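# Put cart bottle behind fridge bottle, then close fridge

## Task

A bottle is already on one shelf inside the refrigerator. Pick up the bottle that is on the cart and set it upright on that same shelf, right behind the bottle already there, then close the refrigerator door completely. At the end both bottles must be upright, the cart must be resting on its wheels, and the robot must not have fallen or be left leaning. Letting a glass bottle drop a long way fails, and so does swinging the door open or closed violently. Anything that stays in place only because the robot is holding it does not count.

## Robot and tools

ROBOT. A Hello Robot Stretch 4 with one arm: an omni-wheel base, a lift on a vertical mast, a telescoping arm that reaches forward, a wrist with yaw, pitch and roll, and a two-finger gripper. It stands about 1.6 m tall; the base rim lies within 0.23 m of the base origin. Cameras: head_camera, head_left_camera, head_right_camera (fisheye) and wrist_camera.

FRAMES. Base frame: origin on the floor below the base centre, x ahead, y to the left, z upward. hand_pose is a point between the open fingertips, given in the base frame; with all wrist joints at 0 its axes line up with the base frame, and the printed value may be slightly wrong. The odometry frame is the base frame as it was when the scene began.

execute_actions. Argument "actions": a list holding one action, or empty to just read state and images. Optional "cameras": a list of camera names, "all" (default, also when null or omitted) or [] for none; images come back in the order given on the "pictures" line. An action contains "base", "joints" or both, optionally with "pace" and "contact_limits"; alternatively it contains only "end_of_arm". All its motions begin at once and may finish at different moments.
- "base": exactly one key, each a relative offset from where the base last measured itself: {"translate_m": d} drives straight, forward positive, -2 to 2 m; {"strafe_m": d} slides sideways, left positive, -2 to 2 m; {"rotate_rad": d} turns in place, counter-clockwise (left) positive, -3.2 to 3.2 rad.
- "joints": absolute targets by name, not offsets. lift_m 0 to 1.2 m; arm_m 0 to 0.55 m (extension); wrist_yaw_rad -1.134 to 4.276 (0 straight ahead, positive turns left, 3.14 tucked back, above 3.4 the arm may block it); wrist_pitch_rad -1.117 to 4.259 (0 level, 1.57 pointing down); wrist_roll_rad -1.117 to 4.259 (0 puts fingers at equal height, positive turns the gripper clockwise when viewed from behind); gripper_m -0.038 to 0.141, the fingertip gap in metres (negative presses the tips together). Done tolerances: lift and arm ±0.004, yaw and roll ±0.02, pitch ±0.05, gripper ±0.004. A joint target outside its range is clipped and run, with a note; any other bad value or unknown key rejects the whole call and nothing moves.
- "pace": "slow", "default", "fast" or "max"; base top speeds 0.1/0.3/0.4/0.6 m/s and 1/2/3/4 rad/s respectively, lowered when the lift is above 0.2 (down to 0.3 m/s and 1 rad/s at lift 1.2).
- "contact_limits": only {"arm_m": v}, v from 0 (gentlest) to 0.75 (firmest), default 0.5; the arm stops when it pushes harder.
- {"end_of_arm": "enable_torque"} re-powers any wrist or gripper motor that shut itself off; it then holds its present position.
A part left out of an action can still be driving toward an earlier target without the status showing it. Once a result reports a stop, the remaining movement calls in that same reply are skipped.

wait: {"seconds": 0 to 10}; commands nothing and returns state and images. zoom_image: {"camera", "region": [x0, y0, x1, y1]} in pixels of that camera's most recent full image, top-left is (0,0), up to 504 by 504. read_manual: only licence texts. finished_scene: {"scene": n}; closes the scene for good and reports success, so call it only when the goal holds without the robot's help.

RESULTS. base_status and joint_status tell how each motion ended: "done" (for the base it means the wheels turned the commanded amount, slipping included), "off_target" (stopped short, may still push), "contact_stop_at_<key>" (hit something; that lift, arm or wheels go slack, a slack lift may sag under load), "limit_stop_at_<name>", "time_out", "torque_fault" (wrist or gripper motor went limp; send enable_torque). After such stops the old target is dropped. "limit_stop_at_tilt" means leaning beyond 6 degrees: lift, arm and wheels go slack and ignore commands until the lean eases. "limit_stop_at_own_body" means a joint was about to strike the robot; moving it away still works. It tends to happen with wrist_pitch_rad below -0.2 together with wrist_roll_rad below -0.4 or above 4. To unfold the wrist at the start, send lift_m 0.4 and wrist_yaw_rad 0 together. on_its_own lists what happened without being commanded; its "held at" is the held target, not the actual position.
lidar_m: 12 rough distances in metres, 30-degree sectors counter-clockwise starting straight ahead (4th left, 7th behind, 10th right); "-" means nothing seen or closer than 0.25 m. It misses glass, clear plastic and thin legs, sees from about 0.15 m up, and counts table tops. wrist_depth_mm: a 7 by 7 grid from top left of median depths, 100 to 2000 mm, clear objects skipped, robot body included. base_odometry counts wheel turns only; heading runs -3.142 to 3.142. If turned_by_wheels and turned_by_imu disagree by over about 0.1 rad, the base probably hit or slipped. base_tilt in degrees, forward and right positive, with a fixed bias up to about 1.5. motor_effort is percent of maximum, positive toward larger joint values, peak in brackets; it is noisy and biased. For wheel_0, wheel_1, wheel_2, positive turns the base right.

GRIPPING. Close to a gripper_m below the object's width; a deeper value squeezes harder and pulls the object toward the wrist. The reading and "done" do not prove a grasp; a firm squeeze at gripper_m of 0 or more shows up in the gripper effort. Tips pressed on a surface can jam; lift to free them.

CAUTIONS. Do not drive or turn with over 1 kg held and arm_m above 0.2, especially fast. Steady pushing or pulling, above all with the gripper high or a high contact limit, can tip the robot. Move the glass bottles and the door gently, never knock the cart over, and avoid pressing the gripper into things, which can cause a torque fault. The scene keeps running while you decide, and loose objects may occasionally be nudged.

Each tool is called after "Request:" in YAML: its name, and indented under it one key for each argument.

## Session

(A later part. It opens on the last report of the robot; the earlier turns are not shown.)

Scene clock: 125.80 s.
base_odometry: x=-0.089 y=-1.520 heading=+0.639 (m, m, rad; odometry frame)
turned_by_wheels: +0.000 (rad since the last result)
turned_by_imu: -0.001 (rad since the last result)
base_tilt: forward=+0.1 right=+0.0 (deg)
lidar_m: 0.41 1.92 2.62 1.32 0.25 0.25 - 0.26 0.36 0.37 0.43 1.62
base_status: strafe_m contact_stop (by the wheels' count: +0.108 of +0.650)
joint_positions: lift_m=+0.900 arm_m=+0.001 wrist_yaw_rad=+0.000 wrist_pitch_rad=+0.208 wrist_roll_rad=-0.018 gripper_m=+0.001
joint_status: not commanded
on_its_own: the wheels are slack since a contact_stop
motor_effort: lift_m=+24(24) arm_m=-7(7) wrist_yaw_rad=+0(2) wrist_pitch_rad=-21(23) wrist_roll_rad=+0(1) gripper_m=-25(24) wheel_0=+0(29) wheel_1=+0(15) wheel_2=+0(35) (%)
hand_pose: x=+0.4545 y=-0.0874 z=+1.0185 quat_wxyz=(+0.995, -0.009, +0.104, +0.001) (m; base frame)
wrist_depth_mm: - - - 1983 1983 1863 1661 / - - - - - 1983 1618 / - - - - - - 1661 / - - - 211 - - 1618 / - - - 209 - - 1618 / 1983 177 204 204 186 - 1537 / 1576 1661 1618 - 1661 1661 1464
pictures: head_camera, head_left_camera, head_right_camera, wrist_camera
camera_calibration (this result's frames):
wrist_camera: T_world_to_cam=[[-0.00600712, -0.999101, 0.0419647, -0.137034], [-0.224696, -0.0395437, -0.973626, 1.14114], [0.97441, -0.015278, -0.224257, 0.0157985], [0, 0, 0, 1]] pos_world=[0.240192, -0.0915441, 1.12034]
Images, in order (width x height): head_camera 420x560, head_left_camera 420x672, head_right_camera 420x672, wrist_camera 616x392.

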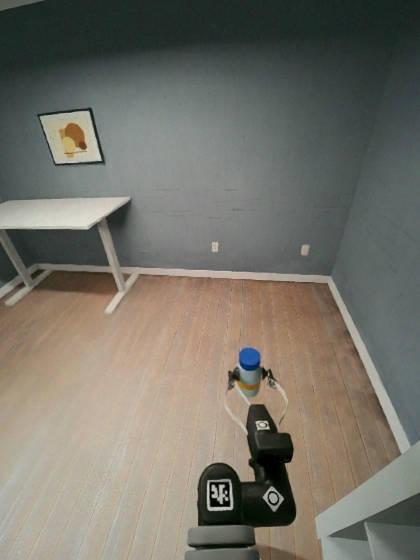

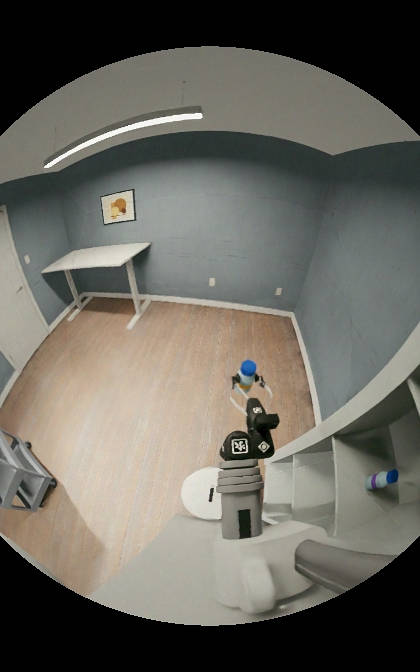

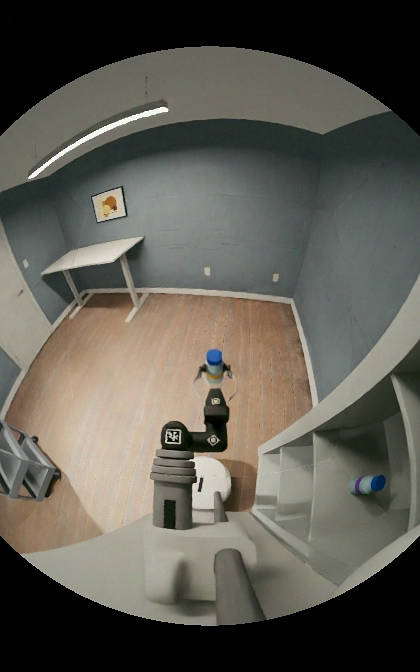

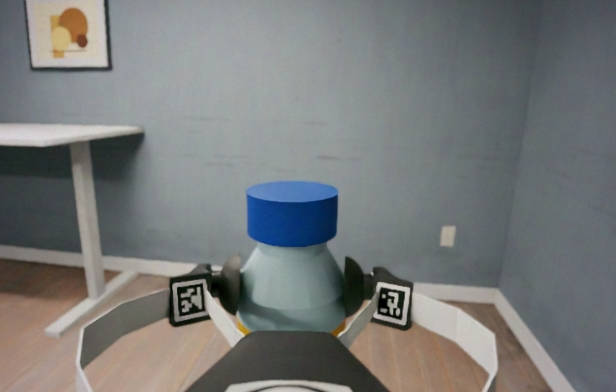

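Request:
execute_actions:
  actions:
    - {"base":{"translate_m":0.12},"pace":"slow"}
  cameras: []

Request:
execute_actions:
  actions:
    - {"base":{"strafe_m":0.5},"pace":"slow"}
  cameras: []

Request:
execute_actions:
  actions:
    - {"base":{"rotate_rad":-1.57},"pace":"slow"}

Scene clock: 134.10 s.
base_odometry: x=+0.007 y=-1.449 heading=+0.639 (m, m, rad; odometry frame)
turned_by_wheels: +0.000 (rad since the last result)
turned_by_imu: -0.001 (rad since the last result)
base_tilt: forward=+0.2 right=+0.0 (deg)
lidar_m: 0.43 1.81 2.44 1.33 1.38 0.29 0.29 0.34 0.41 0.40 0.40 1.64
base_status: done
joint_positions: lift_m=+0.900 arm_m=+0.001 wrist_yaw_rad=+0.000 wrist_pitch_rad=+0.208 wrist_roll_rad=-0.018 gripper_m=+0.001
joint_status: not commanded
motor_effort: lift_m=+25(24) arm_m=-7(7) wrist_yaw_rad=+0(1) wrist_pitch_rad=-21(21) wrist_roll_rad=+2(1) gripper_m=-26(25) wheel_0=+1(5) wheel_1=+2(4) wheel_2=-2(5) (%)
hand_pose: x=+0.4545 y=-0.0874 z=+1.0185 quat_wxyz=(+0.995, -0.009, +0.104, +0.001) (m; base frame)
wrist_depth_mm: 1983 1983 1921 1863 1808 1756 1708 / - - - 1983 1921 1863 1708 / - - - - 1921 1921 1708 / - - - 211 - - 1661 / - - - 209 - - 1661 / 1921 176 204 205 186 - 1618 / 1537 1618 1661 - 1661 1661 1537
pictures: none
No camera images: the call's "cameras" was empty. Leave "cameras" out to get every camera's image.

Scene clock: 140.23 s.
base_odometry: x=-0.291 y=-1.048 heading=+0.639 (m, m, rad; odometry frame)
turned_by_wheels: +0.000 (rad since the last result)
turned_by_imu: +0.001 (rad since the last result)
base_tilt: forward=+0.2 right=+0.0 (deg)
lidar_m: 0.41 1.66 2.27 0.97 0.85 2.44 2.43 0.37 0.44 0.89 1.62 2.29
base_status: done
joint_positions: lift_m=+0.900 arm_m=+0.001 wrist_yaw_rad=+0.000 wrist_pitch_rad=+0.208 wrist_roll_rad=-0.018 gripper_m=+0.001
joint_status: not commanded
motor_effort: lift_m=+24(24) arm_m=-7(7) wrist_yaw_rad=-1(1) wrist_pitch_rad=-21(21) wrist_roll_rad=+4(0) gripper_m=-24(24) wheel_0=+0(4) wheel_1=+0(5) wheel_2=-1(1) (%)
hand_pose: x=+0.4545 y=-0.0874 z=+1.0185 quat_wxyz=(+0.995, -0.009, +0.104, +0.001) (m; base frame)
wrist_depth_mm: - - - 1983 1863 1863 1863 / - - - - 1983 1863 1863 / - - - - - 1983 1921 / - - - 211 - - - / - - - 208 - - - / 1983 177 203 206 186 - - / 1618 1618 1618 - 1708 1661 1708
pictures: none
No camera images: the call's "cameras" was empty. Leave "cameras" out to get every camera's image.

Scene clock: 143.10 s.
base_odometry: x=-0.291 y=-1.047 heading=-0.931 (m, m, rad; odometry frame)
turned_by_wheels: -1.570 (rad since the last result)
turned_by_imu: -1.557 (rad since the last result)
base_tilt: forward=+0.2 right=+0.0 (deg)
lidar_m: 0.45 1.59 2.30 1.71 1.66 2.28 0.97 0.83 2.44 2.41 0.36 0.40
base_status: done
joint_positions: lift_m=+0.900 arm_m=+0.001 wrist_yaw_rad=+0.000 wrist_pitch_rad=+0.208 wrist_roll_rad=-0.018 gripper_m=+0.001
joint_status: not commanded
motor_effort: lift_m=+24(24) arm_m=-7(7) wrist_yaw_rad=+1(0) wrist_pitch_rad=-21(21) wrist_roll_rad=+0(2) gripper_m=-25(24) wheel_0=+0(4) wheel_1=+1(3) wheel_2=+0(4) (%)
hand_pose: x=+0.4545 y=-0.0874 z=+1.0185 quat_wxyz=(+0.995, -0.009, +0.104, +0.001) (m; base frame)
wrist_depth_mm: 1281 1229 732 976 917 597 394 / 1308 1281 759 1060 1025 609 389 / 1366 1308 768 1118 1078 597 387 / 1397 1366 732 211 891 585 379 / 1464 1397 759 209 1025 580 375 / 1576 176 203 206 186 473 366 / 1576 1537 820 - 854 459 357
pictures: head_camera, head_left_camera, head_right_camera, wrist_camera
camera_calibration (this result's frames):
wrist_camera: T_world_to_cam=[[-0.00626881, -0.999099, 0.0419684, -0.136992], [-0.224678, -0.0394889, -0.973633, 1.14114], [0.974413, -0.0155329, -0.224228, 0.0157631], [0, 0, 0, 1]] pos_world=[0.240171, -0.0915616, 1.12034]
Images, in order (width x height): head_camera 420x560, head_left_camera 420x672, head_right_camera 420x672, wrist_camera 616x392.

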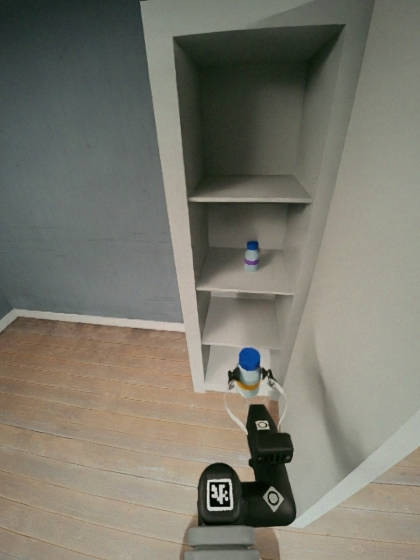

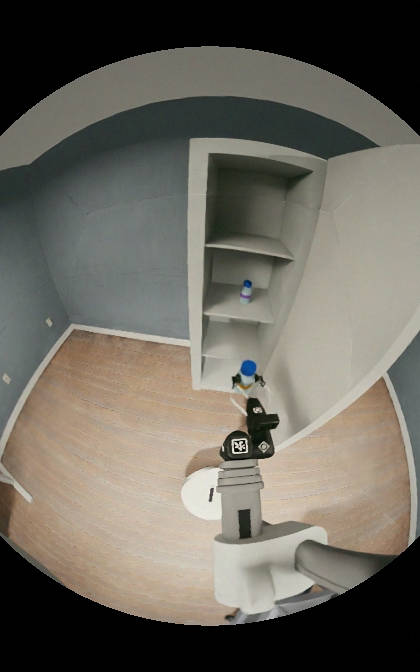

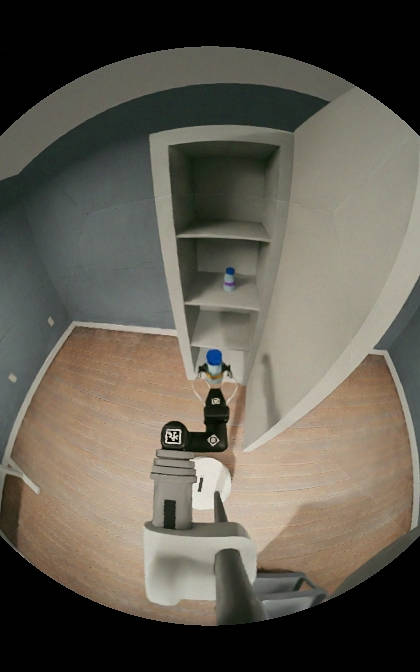

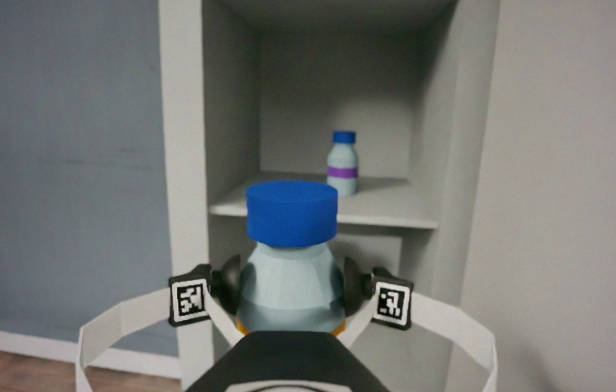

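Request:
execute_actions:
  actions:
    - {"base":{"rotate_rad":-0.12},"joints":{"wrist_yaw_rad":0.3,"lift_m":0.925},"pace":"slow"}
  cameras: []

Request:
execute_actions:
  actions:
    - {"base":{"strafe_m":0.06},"joints":{"arm_m":0.3},"pace":"slow"}
  cameras: ["head_camera","wrist_camera"]

Scene clock: 170.07 s.
base_odometry: x=-0.291 y=-1.048 heading=-1.050 (m, m, rad; odometry frame)
turned_by_wheels: -0.120 (rad since the last result)
turned_by_imu: -0.120 (rad since the last result)
base_tilt: forward=+0.3 right=-0.1 (deg)
lidar_m: 0.43 0.96 2.14 2.24 1.65 2.23 1.20 0.85 2.52 2.42 0.38 0.36
base_status: done
joint_positions: lift_m=+0.925 arm_m=+0.001 wrist_yaw_rad=+0.300 wrist_pitch_rad=+0.207 wrist_roll_rad=-0.018 gripper_m=+0.001
joint_status: all done
motor_effort: lift_m=+26(27) arm_m=-7(7) wrist_yaw_rad=+2(9) wrist_pitch_rad=-20(22) wrist_roll_rad=-1(2) gripper_m=-25(24) wheel_0=+0(4) wheel_1=+1(3) wheel_2=+2(5) (%)
hand_pose: x=+0.4677 y=-0.0001 z=+1.0434 quat_wxyz=(+0.983, -0.024, +0.101, +0.150) (m; base frame)
wrist_depth_mm: 1499 1397 1255 732 809 768 530 / 1576 1464 1336 904 1025 976 544 / 1618 1499 1366 960 1060 976 554 / 1756 1537 1430 211 831 809 544 / 1808 1618 1464 208 1118 691 525 / 1921 176 203 204 186 647 504 / 1618 1661 1576 - 917 661 496
pictures: none
No camera images: the call's "cameras" was empty. Leave "cameras" out to get every camera's image.

Scene clock: 174.37 s.
base_odometry: x=-0.239 y=-1.018 heading=-1.050 (m, m, rad; odometry frame)
turned_by_wheels: +0.000 (rad since the last result)
turned_by_imu: -0.001 (rad since the last result)
base_tilt: forward=+0.2 right=+0.0 (deg)
lidar_m: 0.73 1.53 2.14 2.22 1.58 2.13 1.32 0.88 1.19 2.48 0.38 0.42
base_status: done
joint_positions: lift_m=+0.925 arm_m=+0.298 wrist_yaw_rad=+0.300 wrist_pitch_rad=+0.208 wrist_roll_rad=-0.018 gripper_m=+0.001
joint_status: all done
motor_effort: lift_m=+26(26) arm_m=+9(9) wrist_yaw_rad=+0(1) wrist_pitch_rad=-21(21) wrist_roll_rad=+1(0) gripper_m=-25(25) wheel_0=-1(7) wheel_1=+1(6) wheel_2=+2(1) (%)
hand_pose: x=+0.7648 y=-0.0001 z=+1.0434 quat_wxyz=(+0.983, -0.024, +0.101, +0.150) (m; base frame)
wrist_depth_mm: 1138 1042 384 647 715 683 634 / 1182 1078 399 676 750 699 654 / 1255 1118 415 715 788 715 640 / 1281 1182 424 211 798 732 603 / 1366 1229 436 209 559 564 544 / 1464 176 204 205 186 436 436 / 1499 1397 480 - 866 768 427
pictures: head_camera, wrist_camera
camera_calibration (this result's frames):
wrist_camera: T_world_to_cam=[[0.289305, -0.956316, 0.041968, -0.274892], [-0.202961, -0.104128, -0.973634, 1.22194], [0.935473, 0.27316, -0.22422, -0.249955], [0, 0, 0, 1]] pos_world=[0.56136, -0.0673684, 1.14521]
Images, in order (width x height): head_camera 420x560, wrist_camera 616x392.

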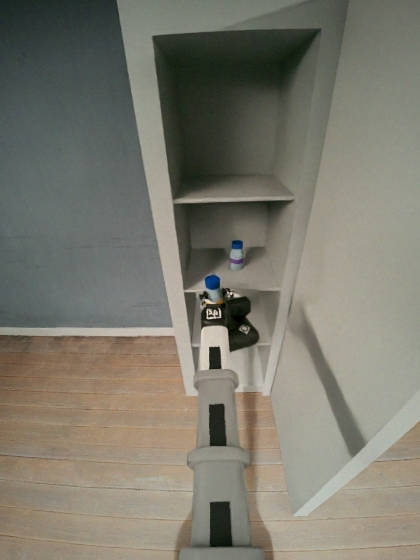

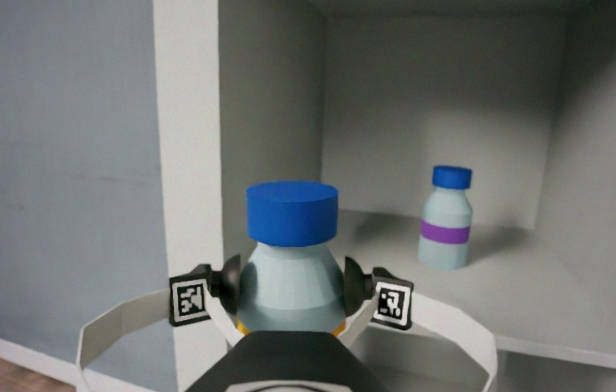

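Request:
execute_actions:
  actions:
    - {"base":{"strafe_m":0.02},"joints":{"arm_m":0.45},"pace":"slow"}
  cameras: []

Request:
execute_actions:
  actions:
    - {"joints":{"lift_m":0.905},"pace":"slow","contact_limits":{}}
  cameras: ["head_camera","wrist_camera"]

Scene clock: 187.90 s.
base_odometry: x=-0.222 y=-1.008 heading=-1.050 (m, m, rad; odometry frame)
turned_by_wheels: +0.000 (rad since the last result)
turned_by_imu: -0.001 (rad since the last result)
base_tilt: forward=+0.2 right=+0.1 (deg)
lidar_m: 0.87 1.51 2.13 2.17 1.58 2.15 1.39 0.91 1.22 2.51 0.39 0.47
base_status: done
joint_positions: lift_m=+0.925 arm_m=+0.448 wrist_yaw_rad=+0.300 wrist_pitch_rad=+0.208 wrist_roll_rad=-0.018 gripper_m=+0.001
joint_status: all done
motor_effort: lift_m=+26(26) arm_m=+9(9) wrist_yaw_rad=+1(0) wrist_pitch_rad=-21(21) wrist_roll_rad=-1(1) gripper_m=-24(24) wheel_0=+1(5) wheel_1=+2(6) wheel_2=+0(1) (%)
hand_pose: x=+0.9148 y=-0.0001 z=+1.0434 quat_wxyz=(+0.983, -0.024, +0.101, +0.150) (m; base frame)
wrist_depth_mm: 597 240 330 569 580 554 517 / 615 249 342 597 603 564 535 / 1042 258 353 621 621 580 549 / 1060 268 343 211 647 585 569 / 1138 279 327 209 597 384 574 / 1205 177 203 205 186 387 433 / 1281 303 329 - 338 336 345
pictures: none
No camera images: the call's "cameras" was empty. Leave "cameras" out to get every camera's image.

action 0: "contact_limits" must be an object like {"arm_m": 0.15}; or leave it out

Request:
execute_actions:
  actions:
    - {"joints":{"lift_m":0.908},"pace":"slow"}
  cameras: ["head_camera","wrist_camera"]

Scene clock: 191.93 s.
base_odometry: x=-0.222 y=-1.008 heading=-1.050 (m, m, rad; odometry frame)
turned_by_wheels: +0.000 (rad since the last result)
turned_by_imu: -0.001 (rad since the last result)
base_tilt: forward=+0.2 right=+0.0 (deg)
lidar_m: 0.89 1.51 2.12 2.19 1.59 2.12 1.33 0.91 1.21 2.51 0.41 0.46
base_status: not commanded
joint_positions: lift_m=+0.908 arm_m=+0.448 wrist_yaw_rad=+0.300 wrist_pitch_rad=+0.208 wrist_roll_rad=-0.018 gripper_m=+0.001
joint_status: all done
motor_effort: lift_m=+21(24) arm_m=+9(9) wrist_yaw_rad=+0(0) wrist_pitch_rad=-21(21) wrist_roll_rad=+1(1) gripper_m=-24(24) wheel_0=+1(0) wheel_1=+2(1) wheel_2=+0(0) (%)
hand_pose: x=+0.9148 y=-0.0001 z=+1.0268 quat_wxyz=(+0.983, -0.024, +0.101, +0.150) (m; base frame)
wrist_depth_mm: 597 241 330 569 580 549 521 / 621 249 342 597 609 564 535 / 1025 258 353 627 627 591 554 / 1078 268 345 210 654 580 569 / 1138 281 329 208 554 377 559 / 1205 176 204 205 186 379 404 / 1255 303 319 - 310 312 319
pictures: head_camera, wrist_camera
camera_calibration (this result's frames):
wrist_camera: T_world_to_cam=[[0.289308, -0.956316, 0.0419684, -0.317595], [-0.203013, -0.104144, -0.973622, 1.23627], [0.935461, 0.273156, -0.224274, -0.393927], [0, 0, 0, 1]] pos_world=[0.711365, -0.0673677, 1.12864]
Images, in order (width x height): head_camera 420x560, wrist_camera 616x392.

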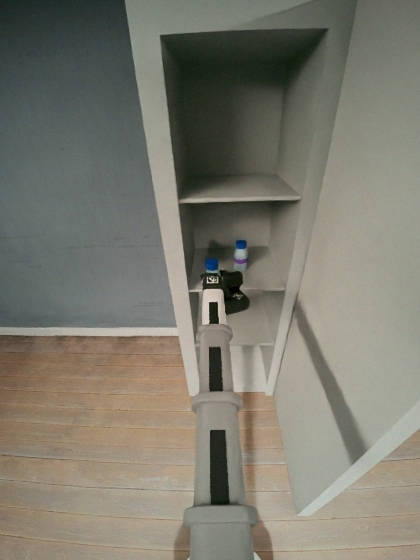

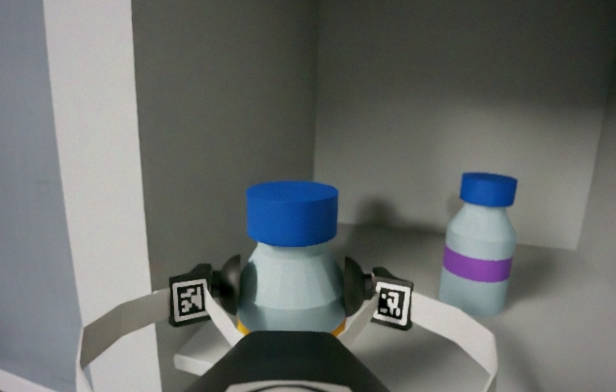

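Request:
execute_actions:
  actions:
    - {"base":{"translate_m":0.13},"pace":"slow"}
  cameras: ["head_camera","wrist_camera"]

Scene clock: 205.37 s.
base_odometry: x=-0.158 y=-1.121 heading=-1.050 (m, m, rad; odometry frame)
turned_by_wheels: +0.000 (rad since the last result)
turned_by_imu: -0.001 (rad since the last result)
base_tilt: forward=+0.2 right=+0.1 (deg)
lidar_m: 0.76 1.39 1.96 2.18 1.64 2.12 1.42 1.00 2.57 2.50 0.33 0.49
base_status: done
joint_positions: lift_m=+0.908 arm_m=+0.448 wrist_yaw_rad=+0.300 wrist_pitch_rad=+0.208 wrist_roll_rad=-0.018 gripper_m=+0.001
joint_status: not commanded
motor_effort: lift_m=+21(21) arm_m=+9(9) wrist_yaw_rad=+1(1) wrist_pitch_rad=-21(21) wrist_roll_rad=+0(1) gripper_m=-24(25) wheel_0=+1(5) wheel_1=+2(4) wheel_2=+0(5) (%)
hand_pose: x=+0.9149 y=-0.0001 z=+1.0268 quat_wxyz=(+0.983, -0.024, +0.101, +0.150) (m; base frame)
wrist_depth_mm: 177 229 325 488 466 439 418 / 180 233 336 508 480 452 424 / 183 240 345 525 500 466 439 / 187 243 338 211 512 473 452 / 190 249 324 209 517 265 256 / 189 177 204 205 186 248 251 / 190 257 304 - 312 253 298
pictures: head_camera, wrist_camera
camera_calibration (this result's frames):
wrist_camera: T_world_to_cam=[[0.289308, -0.956316, 0.0419684, -0.317601], [-0.203006, -0.104142, -0.973624, 1.23627], [0.935462, 0.273157, -0.224267, -0.393956], [0, 0, 0, 1]] pos_world=[0.711385, -0.0673678, 1.12864]
Images, in order (width x height): head_camera 420x560, wrist_camera 616x392.

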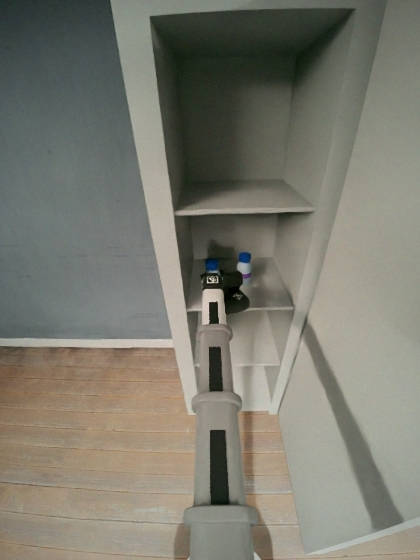

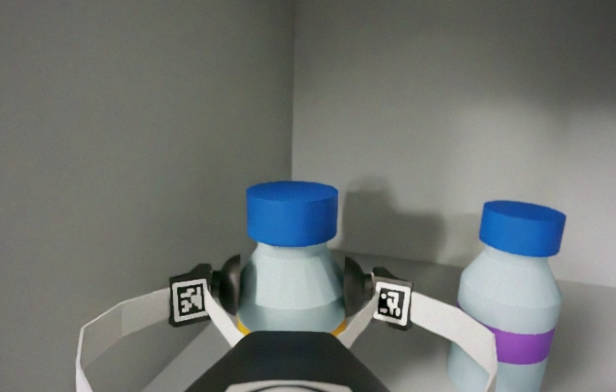

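Request:
execute_actions:
  actions:
    - {"base":{"strafe_m":0.015},"joints":{"lift_m":0.889},"pace":"slow"}
  cameras: ["wrist_camera"]

Scene clock: 214.43 s.
base_odometry: x=-0.145 y=-1.113 heading=-1.050 (m, m, rad; odometry frame)
turned_by_wheels: +0.000 (rad since the last result)
turned_by_imu: -0.001 (rad since the last result)
base_tilt: forward=+0.2 right=-0.1 (deg)
lidar_m: 0.75 1.39 1.95 2.17 1.58 2.11 1.47 0.99 2.58 2.51 0.38 0.52
base_status: done
joint_positions: lift_m=+0.889 arm_m=+0.448 wrist_yaw_rad=+0.299 wrist_pitch_rad=+0.205 wrist_roll_rad=-0.018 gripper_m=+0.001
joint_status: all done
motor_effort: lift_m=+19(24) arm_m=+9(9) wrist_yaw_rad=+4(4) wrist_pitch_rad=-15(21) wrist_roll_rad=-1(1) gripper_m=-24(25) wheel_0=-1(5) wheel_1=+1(5) wheel_2=+0(1) (%)
hand_pose: x=+0.9150 y=-0.0004 z=+1.0086 quat_wxyz=(+0.983, -0.024, +0.100, +0.149) (m; base frame)
wrist_depth_mm: 163 211 300 484 466 439 421 / 166 215 310 500 484 449 427 / 169 220 322 517 500 466 439 / 173 225 310 210 517 477 237 / 175 229 298 210 512 449 240 / 177 203 204 205 186 251 239 / 175 237 279 - 287 253 249
pictures: wrist_camera
camera_calibration (this result's frames):
wrist_camera: T_world_to_cam=[[0.288098, -0.956681, 0.041953, -0.316044], [-0.200921, -0.103225, -0.974154, 1.21715], [0.936285, 0.272223, -0.221956, -0.401172], [0, 0, 0, 1]] pos_world=[0.711214, -0.0675046, 1.1099]
Images, in order (width x height): wrist_camera 616x392.

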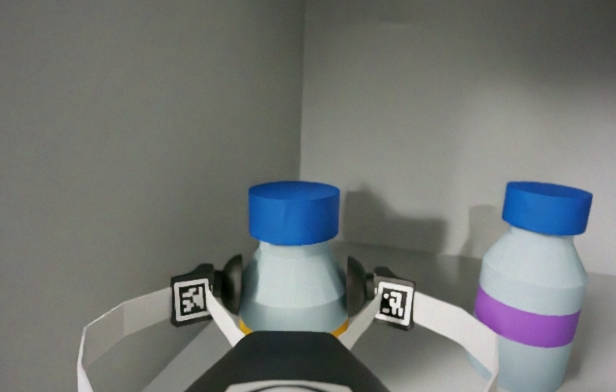

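Request:
execute_actions:
  actions:
    - {"joints":{"gripper_m":0.08},"pace":"slow"}
  cameras: []

Request:
execute_actions:
  actions:
    - {"joints":{"arm_m":0.33},"pace":"slow"}
  cameras: []

Request:
execute_actions:
  actions:
    - {"joints":{"lift_m":1.035,"wrist_pitch_rad":0.55}}
  cameras: []

Request:
execute_actions:
  actions:
    - {"joints":{"arm_m":0.47},"pace":"slow"}
  cameras: ["head_camera","wrist_camera"]

Scene clock: 225.67 s.
base_odometry: x=-0.145 y=-1.113 heading=-1.050 (m, m, rad; odometry frame)
turned_by_wheels: +0.000 (rad since the last result)
turned_by_imu: -0.001 (rad since the last result)
base_tilt: forward=+0.2 right=+0.0 (deg)
lidar_m: 0.75 1.39 1.92 2.15 1.60 2.08 1.44 0.99 2.61 2.51 0.35 0.50
base_status: not commanded
joint_positions: lift_m=+0.889 arm_m=+0.448 wrist_yaw_rad=+0.299 wrist_pitch_rad=+0.202 wrist_roll_rad=-0.018 gripper_m=+0.080
joint_status: all done
motor_effort: lift_m=+19(20) arm_m=+9(9) wrist_yaw_rad=+2(7) wrist_pitch_rad=-6(15) wrist_roll_rad=-2(1) gripper_m=-2(20) wheel_0=+0(1) wheel_1=+1(1) wheel_2=+0(0) (%)
hand_pose: x=+0.9152 y=-0.0002 z=+1.0094 quat_wxyz=(+0.984, -0.024, +0.099, +0.149) (m; base frame)
wrist_depth_mm: 162 209 298 484 466 439 415 / 165 214 307 496 484 452 430 / 168 219 317 517 496 466 442 / 171 224 327 219 512 477 242 / 174 228 312 213 517 480 240 / 175 213 215 207 202 272 238 / 178 214 290 - 290 258 247
pictures: none
No camera images: the call's "cameras" was empty. Leave "cameras" out to get every camera's image.

Scene clock: 228.13 s.
base_odometry: x=-0.145 y=-1.113 heading=-1.050 (m, m, rad; odometry frame)
turned_by_wheels: +0.000 (rad since the last result)
turned_by_imu: -0.001 (rad since the last result)
base_tilt: forward=+0.2 right=-0.1 (deg)
lidar_m: 0.77 1.39 1.98 2.17 1.62 2.10 1.46 1.03 2.61 2.53 0.35 0.53
base_status: not commanded
joint_positions: lift_m=+0.889 arm_m=+0.332 wrist_yaw_rad=+0.300 wrist_pitch_rad=+0.202 wrist_roll_rad=-0.018 gripper_m=+0.080
joint_status: all done
motor_effort: lift_m=+19(19) arm_m=-9(9) wrist_yaw_rad=+2(2) wrist_pitch_rad=-6(7) wrist_roll_rad=-1(1) gripper_m=-1(1) wheel_0=+0(0) wheel_1=+1(1) wheel_2=+0(0) (%)
hand_pose: x=+0.7983 y=-0.0001 z=+1.0094 quat_wxyz=(+0.984, -0.024, +0.099, +0.149) (m; base frame)
wrist_depth_mm: 580 224 304 521 574 539 517 / 603 232 314 544 591 559 530 / 1008 242 324 530 615 569 544 / 1078 251 332 445 627 362 554 / 1098 259 338 329 488 359 500 / 1182 268 215 334 203 359 379 / 1255 281 296 - 290 291 297
pictures: none
No camera images: the call's "cameras" was empty. Leave "cameras" out to get every camera's image.

Scene clock: 229.80 s.
base_odometry: x=-0.145 y=-1.113 heading=-1.050 (m, m, rad; odometry frame)
turned_by_wheels: +0.000 (rad since the last result)
turned_by_imu: +0.000 (rad since the last result)
base_tilt: forward=+0.2 right=+0.1 (deg)
lidar_m: 0.74 1.41 1.97 2.17 1.61 2.08 1.47 1.01 2.59 2.51 0.36 0.52
base_status: not commanded
joint_positions: lift_m=+1.035 arm_m=+0.332 wrist_yaw_rad=+0.300 wrist_pitch_rad=+0.552 wrist_roll_rad=-0.018 gripper_m=+0.080
joint_status: all done
motor_effort: lift_m=+23(22) arm_m=-8(9) wrist_yaw_rad=+2(2) wrist_pitch_rad=-4(7) wrist_roll_rad=-1(2) gripper_m=-1(0) wheel_0=+0(0) wheel_1=+1(1) wheel_2=+0(0) (%)
hand_pose: x=+0.7630 y=-0.0110 z=+1.0618 quat_wxyz=(+0.951, -0.049, +0.268, +0.146) (m; base frame)
wrist_depth_mm: 229 218 297 512 559 525 500 / 976 236 315 559 609 559 530 / 1118 255 338 549 654 597 569 / 1281 283 359 389 580 402 569 / 1537 322 375 404 452 439 480 / 1464 373 216 389 202 399 402 / 1281 439 402 - 342 343 349
pictures: none
No camera images: the call's "cameras" was empty. Leave "cameras" out to get every camera's image.

Scene clock: 232.47 s.
base_odometry: x=-0.145 y=-1.113 heading=-1.050 (m, m, rad; odometry frame)
turned_by_wheels: +0.000 (rad since the last result)
turned_by_imu: -0.001 (rad since the last result)
base_tilt: forward=+0.2 right=+0.0 (deg)
lidar_m: 0.75 1.41 1.94 2.15 1.61 2.07 1.47 0.96 2.62 2.52 0.37 0.49
base_status: not commanded
joint_positions: lift_m=+1.035 arm_m=+0.468 wrist_yaw_rad=+0.300 wrist_pitch_rad=+0.552 wrist_roll_rad=-0.018 gripper_m=+0.080
joint_status: all done
motor_effort: lift_m=+24(23) arm_m=+9(9) wrist_yaw_rad=+1(2) wrist_pitch_rad=-5(4) wrist_roll_rad=-1(1) gripper_m=+0(1) wheel_0=-1(0) wheel_1=+1(1) wheel_2=+0(0) (%)
hand_pose: x=+0.8999 y=-0.0110 z=+1.0618 quat_wxyz=(+0.951, -0.049, +0.268, +0.146) (m; base frame)
wrist_depth_mm: 158 205 290 452 436 410 389 / 164 213 307 492 469 439 413 / 170 223 327 535 517 477 442 / 176 233 349 549 544 508 477 / 181 244 325 262 469 283 449 / 187 234 216 252 203 290 394 / 194 240 336 - 342 312 347
pictures: head_camera, wrist_camera
camera_calibration (this result's frames):
wrist_camera: T_world_to_cam=[[0.302887, -0.952117, 0.0416161, -0.336954], [-0.50428, -0.197169, -0.84073, 1.39516], [0.808679, 0.23366, -0.539853, 0.079661], [0, 0, 0, 1]] pos_world=[0.741188, -0.0643526, 1.22998]
Images, in order (width x height): head_camera 420x560, wrist_camera 616x392.

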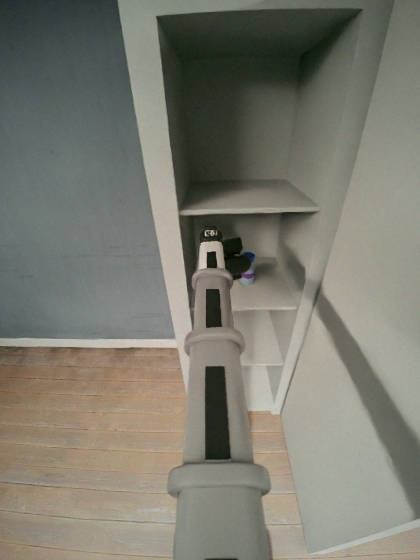

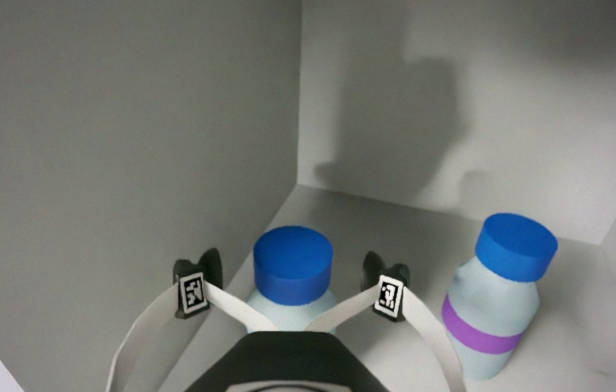

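Request:
execute_actions:
  actions:
    - {"joints":{"arm_m":0.478,"lift_m":1.022},"pace":"slow"}
  cameras: []

Request:
execute_actions:
  actions:
    - {"joints":{"gripper_m":-0.01}}
  cameras: ["wrist_camera"]

Request:
execute_actions:
  actions:
    - {"joints":{"lift_m":1.036},"pace":"slow"}
  cameras: ["wrist_camera"]

Scene clock: 240.87 s.
base_odometry: x=-0.145 y=-1.113 heading=-1.050 (m, m, rad; odometry frame)
turned_by_wheels: +0.000 (rad since the last result)
turned_by_imu: -0.001 (rad since the last result)
base_tilt: forward=+0.2 right=-0.1 (deg)
lidar_m: 0.76 1.39 1.96 2.15 1.61 2.14 1.45 1.02 2.58 2.51 0.37 0.49
base_status: not commanded
joint_positions: lift_m=+1.022 arm_m=+0.476 wrist_yaw_rad=+0.300 wrist_pitch_rad=+0.552 wrist_roll_rad=-0.018 gripper_m=+0.080
joint_status: all done
motor_effort: lift_m=+19(23) arm_m=+9(10) wrist_yaw_rad=+2(2) wrist_pitch_rad=-4(4) wrist_roll_rad=-2(2) gripper_m=-1(1) wheel_0=-1(0) wheel_1=+1(1) wheel_2=+0(0) (%)
hand_pose: x=+0.9079 y=-0.0110 z=+1.0492 quat_wxyz=(+0.951, -0.049, +0.268, +0.146) (m; base frame)
wrist_depth_mm: 158 204 289 449 430 404 384 / 164 212 307 484 462 433 410 / 169 223 329 525 504 462 436 / 176 233 349 530 530 500 469 / 181 243 322 241 455 281 263 / 188 233 214 242 204 278 373 / 193 240 329 - 327 300 334
pictures: none
No camera images: the call's "cameras" was empty. Leave "cameras" out to get every camera's image.

Scene clock: 242.53 s.
base_odometry: x=-0.145 y=-1.113 heading=-1.049 (m, m, rad; odometry frame)
turned_by_wheels: +0.000 (rad since the last result)
turned_by_imu: +0.000 (rad since the last result)
base_tilt: forward=+0.2 right=+0.0 (deg)
lidar_m: 0.74 1.39 1.94 2.14 1.64 2.13 1.46 1.01 2.61 2.53 0.35 0.50
base_status: not commanded
joint_positions: lift_m=+1.022 arm_m=+0.476 wrist_yaw_rad=+0.300 wrist_pitch_rad=+0.557 wrist_roll_rad=-0.018 gripper_m=-0.009
joint_status: all done
motor_effort: lift_m=+20(20) arm_m=+9(9) wrist_yaw_rad=+0(1) wrist_pitch_rad=-18(20) wrist_roll_rad=+1(1) gripper_m=-24(21) wheel_0=+1(1) wheel_1=+1(1) wheel_2=+1(1) (%)
hand_pose: x=+0.9072 y=-0.0111 z=+1.0479 quat_wxyz=(+0.950, -0.050, +0.270, +0.146) (m; base frame)
wrist_depth_mm: 157 204 290 445 430 402 382 / 163 212 307 484 466 433 407 / 169 222 329 530 504 466 439 / 175 233 349 521 525 504 469 / 181 242 319 224 442 283 421 / 187 216 186 229 186 276 366 / 193 264 324 - 322 296 329
pictures: wrist_camera
camera_calibration (this result's frames):
wrist_camera: T_world_to_cam=[[0.303579, -0.951899, 0.0415757, -0.339253], [-0.508103, -0.198648, -0.838075, 1.38777], [0.806022, 0.233297, -0.543968, 0.0729519], [0, 0, 0, 1]] pos_world=[0.749322, -0.0642752, 1.21685]
Images, in order (width x height): wrist_camera 616x392.

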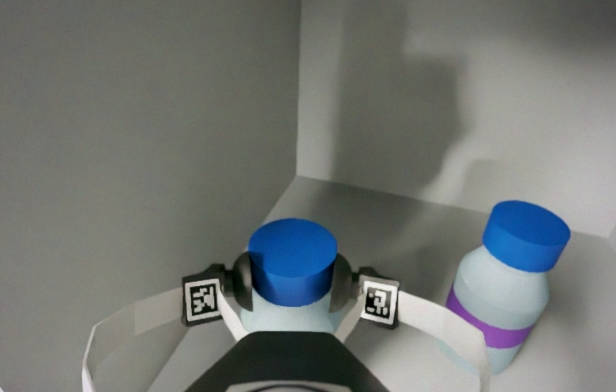

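Scene clock: 243.33 s.
base_odometry: x=-0.145 y=-1.113 heading=-1.049 (m, m, rad; odometry frame)
turned_by_wheels: +0.000 (rad since the last result)
turned_by_imu: +0.000 (rad since the last result)
base_tilt: forward=+0.2 right=+0.0 (deg)
lidar_m: 0.77 1.41 1.94 2.16 1.63 2.07 1.47 1.02 2.61 2.53 0.37 0.50
base_status: not commanded
joint_positions: lift_m=+1.036 arm_m=+0.476 wrist_yaw_rad=+0.300 wrist_pitch_rad=+0.557 wrist_roll_rad=-0.018 gripper_m=-0.009
joint_status: all done
motor_effort: lift_m=+26(24) arm_m=+9(8) wrist_yaw_rad=+0(0) wrist_pitch_rad=-18(19) wrist_roll_rad=+2(2) gripper_m=-22(23) wheel_0=+1(1) wheel_1=+1(1) wheel_2=+1(1) (%)
hand_pose: x=+0.9072 y=-0.0111 z=+1.0614 quat_wxyz=(+0.950, -0.050, +0.270, +0.146) (m; base frame)
wrist_depth_mm: 158 204 289 449 430 402 382 / 163 213 306 484 466 433 410 / 169 222 329 530 504 466 439 / 175 232 349 539 544 508 469 / 181 243 319 224 462 277 439 / 186 215 186 229 186 277 389 / 193 265 336 - 338 296 343
pictures: wrist_camera
camera_calibration (this result's frames):
wrist_camera: T_world_to_cam=[[0.303581, -0.951898, 0.0415752, -0.339818], [-0.508152, -0.198663, -0.838042, 1.39913], [0.80599, 0.233287, -0.544019, 0.0804069], [0, 0, 0, 1]] pos_world=[0.749324, -0.0642749, 1.2304]
Images, in order (width x height): wrist_camera 616x392.

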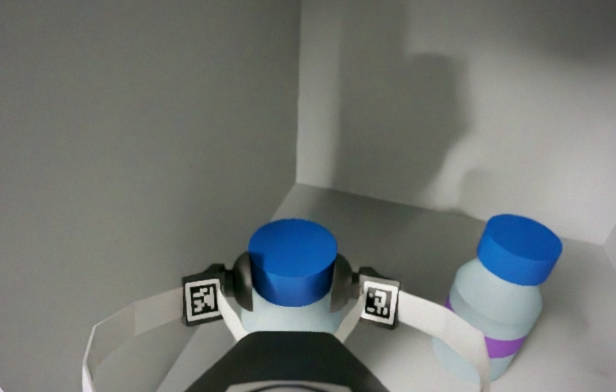

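Request:
execute_actions:
  actions:
    - {"base":{"translate_m":0.105},"joints":{"lift_m":1.06,"arm_m":0.54},"pace":"slow"}
  cameras: ["head_camera","wrist_camera"]

Scene clock: 252.37 s.
base_odometry: x=-0.093 y=-1.204 heading=-1.051 (m, m, rad; odometry frame)
turned_by_wheels: -0.001 (rad since the last result)
turned_by_imu: +0.021 (rad since the last result)
base_tilt: forward=-1.0 right=+0.6 (deg)
lidar_m: 0.66 1.32 1.88 2.16 1.69 2.16 1.47 1.08 2.60 0.33 0.33 0.49
base_status: done
joint_positions: lift_m=+1.059 arm_m=+0.536 wrist_yaw_rad=+0.300 wrist_pitch_rad=+0.557 wrist_roll_rad=-0.018 gripper_m=-0.009
joint_status: all done
motor_effort: lift_m=+28(30) arm_m=+20(23) wrist_yaw_rad=+0(2) wrist_pitch_rad=-18(25) wrist_roll_rad=+0(1) gripper_m=-22(22) wheel_0=+1(7) wheel_1=+5(7) wheel_2=-21(22) (%)
hand_pose: x=+0.9672 y=-0.0111 z=+1.0853 quat_wxyz=(+0.950, -0.050, +0.270, +0.146) (m; base frame)
wrist_depth_mm: 142 182 255 329 306 286 271 / 147 190 271 355 330 306 289 / 152 198 287 387 357 330 310 / 157 207 307 424 389 357 334 / 163 216 285 224 424 392 362 / 168 193 186 228 186 415 397 / 173 235 319 - 377 368 387
pictures: head_camera, wrist_camera
camera_calibration (this result's frames):
wrist_camera: T_world_to_cam=[[0.303448, -0.951941, 0.0415706, -0.358928], [-0.508099, -0.198565, -0.838098, 1.44962], [0.806074, 0.233197, -0.543934, 0.0448348], [0, 0, 0, 1]] pos_world=[0.809328, -0.0642892, 1.25424]
Images, in order (width x height): head_camera 420x560, wrist_camera 616x392.

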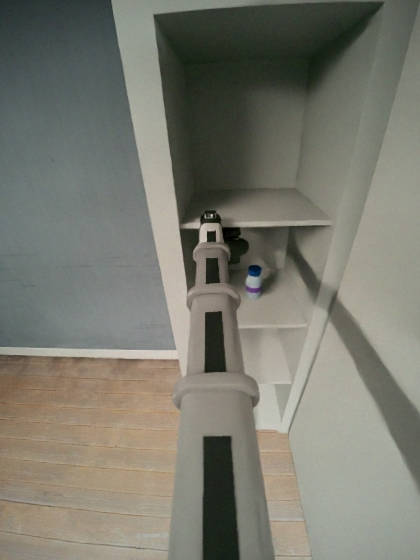

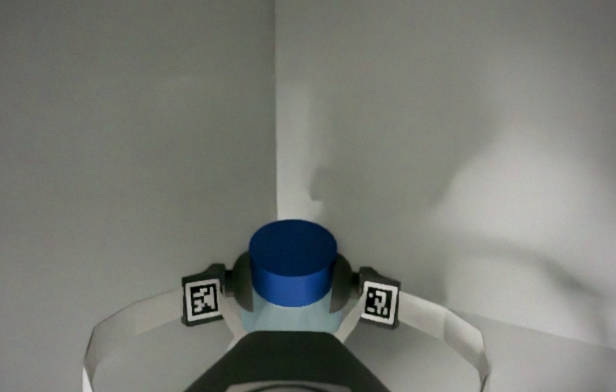

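Request:
execute_actions:
  actions:
    - {"joints":{"lift_m":1.033,"arm_m":0.51},"pace":"slow"}
  cameras: ["head_camera","wrist_camera"]

Scene clock: 256.63 s.
base_odometry: x=-0.092 y=-1.204 heading=-1.050 (m, m, rad; odometry frame)
turned_by_wheels: +0.001 (rad since the last result)
turned_by_imu: +0.000 (rad since the last result)
base_tilt: forward=+0.2 right=+0.0 (deg)
lidar_m: 0.66 1.31 1.84 2.16 1.66 2.12 1.44 1.12 2.62 0.30 0.36 0.52
base_status: not commanded
joint_positions: lift_m=+1.033 arm_m=+0.511 wrist_yaw_rad=+0.300 wrist_pitch_rad=+0.557 wrist_roll_rad=-0.018 gripper_m=-0.009
joint_status: all done
motor_effort: lift_m=+19(27) arm_m=-6(20) wrist_yaw_rad=+1(1) wrist_pitch_rad=-19(23) wrist_roll_rad=+0(2) gripper_m=-23(23) wheel_0=+1(1) wheel_1=+2(5) wheel_2=-5(21) (%)
hand_pose: x=+0.9418 y=-0.0111 z=+1.0590 quat_wxyz=(+0.950, -0.050, +0.270, +0.146) (m; base frame)
wrist_depth_mm: 126 162 227 324 309 287 272 / 131 169 242 353 332 306 289 / 136 178 257 384 362 332 312 / 141 186 276 421 392 359 338 / 146 195 251 224 427 392 366 / 151 174 186 229 186 394 382 / 156 213 290 - 336 329 345
pictures: head_camera, wrist_camera
camera_calibration (this result's frames):
wrist_camera: T_world_to_cam=[[0.303355, -0.951971, 0.0415596, -0.350062], [-0.5082, -0.198529, -0.838045, 1.41473], [0.806045, 0.233104, -0.544017, 0.0511149], [0, 0, 0, 1]] pos_world=[0.783957, -0.0642991, 1.22796]
Images, in order (width x height): head_camera 420x560, wrist_camera 616x392.

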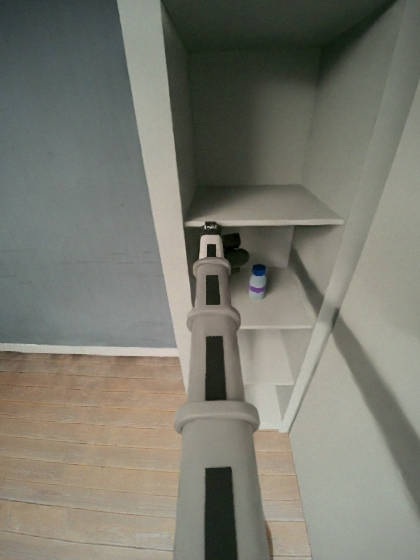

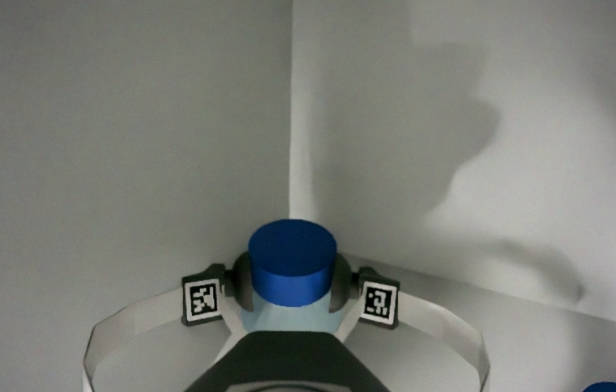

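Request:
execute_actions:
  actions:
    - {"base":{"strafe_m":-0.07},"pace":"slow"}
  cameras: ["head_camera","wrist_camera"]

Scene clock: 266.33 s.
base_odometry: x=-0.153 y=-1.239 heading=-1.048 (m, m, rad; odometry frame)
turned_by_wheels: +0.002 (rad since the last result)
turned_by_imu: +0.006 (rad since the last result)
base_tilt: forward=+0.2 right=-0.1 (deg)
lidar_m: 0.67 0.71 1.88 2.21 1.71 2.21 1.35 1.05 2.53 0.28 0.27 0.43
base_status: done
joint_positions: lift_m=+1.033 arm_m=+0.510 wrist_yaw_rad=+0.300 wrist_pitch_rad=+0.557 wrist_roll_rad=-0.018 gripper_m=-0.009
joint_status: not commanded
motor_effort: lift_m=+20(20) arm_m=+1(6) wrist_yaw_rad=+1(1) wrist_pitch_rad=-19(19) wrist_roll_rad=+1(0) gripper_m=-24(24) wheel_0=+17(22) wheel_1=+8(9) wheel_2=+0(4) (%)
hand_pose: x=+0.9407 y=-0.0111 z=+1.0589 quat_wxyz=(+0.950, -0.050, +0.270, +0.146) (m; base frame)
wrist_depth_mm: 182 232 325 332 309 286 270 / 189 244 345 359 330 306 289 / 196 255 368 392 359 330 309 / 204 267 397 433 394 357 334 / 212 281 359 223 430 392 362 / 219 250 186 229 186 394 382 / 227 306 336 - 336 177 342
pictures: head_camera, wrist_camera
camera_calibration (this result's frames):
wrist_camera: T_world_to_cam=[[0.30331, -0.951985, 0.04156, -0.349697], [-0.508169, -0.198493, -0.838072, 1.41409], [0.806081, 0.233076, -0.543975, 0.0518536], [0, 0, 0, 1]] pos_world=[0.782866, -0.064304, 1.22785]
Images, in order (width x height): head_camera 420x560, wrist_camera 616x392.

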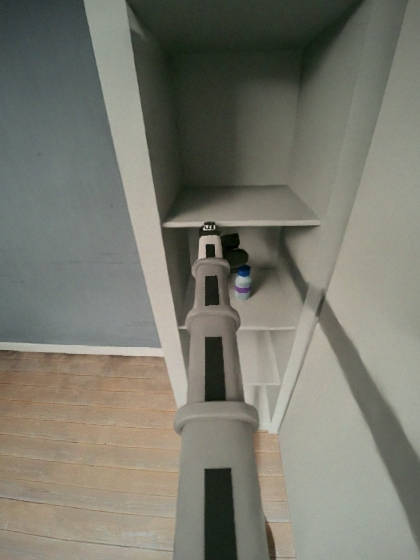

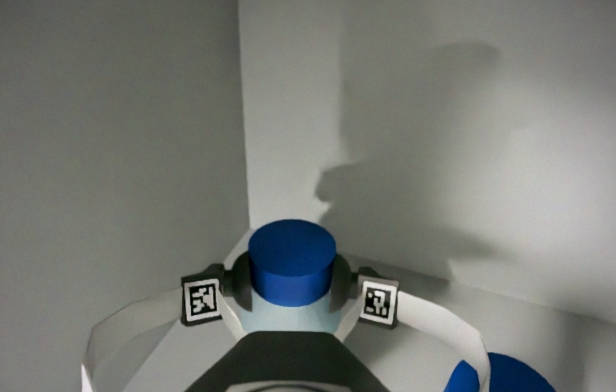

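Request:
execute_actions:
  actions:
    - {"base":{"strafe_m":0.015},"joints":{"arm_m":0.545},"pace":"slow"}
  cameras: []

Request:
execute_actions:
  actions:
    - {"base":{"translate_m":0.03},"joints":{"wrist_yaw_rad":0.05},"pace":"slow"}
  cameras: ["head_camera","wrist_camera"]

Scene clock: 279.47 s.
base_odometry: x=-0.140 y=-1.231 heading=-1.049 (m, m, rad; odometry frame)
turned_by_wheels: -0.001 (rad since the last result)
turned_by_imu: +0.011 (rad since the last result)
base_tilt: forward=-1.1 right=+0.7 (deg)
lidar_m: 0.67 0.72 1.90 2.22 1.71 2.33 1.26 1.05 2.53 0.29 0.29 0.45
base_status: done
joint_positions: lift_m=+1.032 arm_m=+0.541 wrist_yaw_rad=+0.300 wrist_pitch_rad=+0.557 wrist_roll_rad=-0.018 gripper_m=-0.009
joint_status: all done
motor_effort: lift_m=+30(30) arm_m=+21(23) wrist_yaw_rad=+1(1) wrist_pitch_rad=-19(21) wrist_roll_rad=+2(1) gripper_m=-23(23) wheel_0=-1(15) wheel_1=+4(11) wheel_2=-17(16) (%)
hand_pose: x=+0.9720 y=-0.0111 z=+1.0581 quat_wxyz=(+0.950, -0.050, +0.270, +0.146) (m; base frame)
wrist_depth_mm: 173 220 304 329 306 283 268 / 179 229 322 357 329 303 286 / 186 239 345 389 355 327 306 / 191 251 366 427 387 353 327 / 199 263 340 224 421 384 357 / 205 235 186 229 186 402 387 / 211 286 357 - 355 345 362
pictures: none
No camera images: the call's "cameras" was empty. Leave "cameras" out to get every camera's image.

Scene clock: 280.83 s.
base_odometry: x=-0.126 y=-1.256 heading=-1.050 (m, m, rad; odometry frame)
turned_by_wheels: -0.001 (rad since the last result)
turned_by_imu: +0.022 (rad since the last result)
base_tilt: forward=-2.3 right=+1.4 (deg)
lidar_m: 0.64 0.71 1.93 2.20 1.71 2.42 1.23 1.07 2.01 0.28 0.29 0.45
base_status: done
joint_positions: lift_m=+1.032 arm_m=+0.541 wrist_yaw_rad=+0.050 wrist_pitch_rad=+0.557 wrist_roll_rad=-0.018 gripper_m=-0.009
joint_status: all done
motor_effort: lift_m=+30(30) arm_m=+20(20) wrist_yaw_rad=-1(8) wrist_pitch_rad=-19(25) wrist_roll_rad=+0(1) gripper_m=-23(24) wheel_0=+1(1) wheel_1=+4(6) wheel_2=-18(22) (%)
hand_pose: x=+0.9614 y=-0.0750 z=+1.0580 quat_wxyz=(+0.961, -0.016, +0.274, +0.027) (m; base frame)
wrist_depth_mm: 229 317 334 325 315 309 303 / 234 325 362 353 340 330 324 / 237 334 394 379 370 359 347 / 242 340 430 418 402 392 379 / 245 347 466 224 442 427 407 / 249 296 186 229 186 436 407 / 251 357 379 - 222 215 373
pictures: head_camera, wrist_camera
camera_calibration (this result's frames):
wrist_camera: T_world_to_cam=[[0.0586032, -0.997416, 0.0415606, -0.184887], [-0.541595, -0.0667389, -0.837986, 1.45312], [0.838594, 0.0265997, -0.544107, 0.00307078], [0, 0, 0, 1]] pos_world=[0.795261, -0.0875111, 1.22705]
Images, in order (width x height): head_camera 420x560, wrist_camera 616x392.

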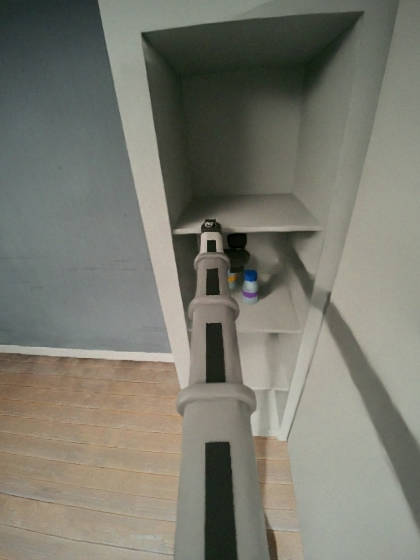

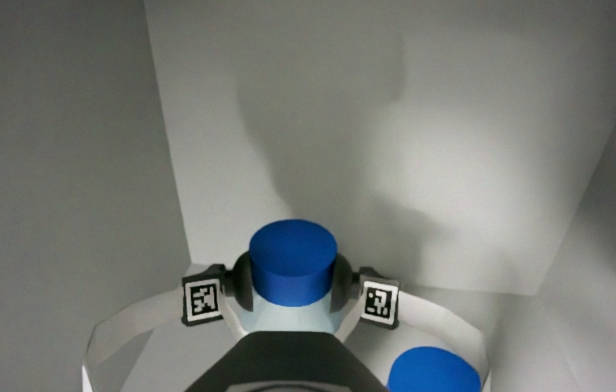

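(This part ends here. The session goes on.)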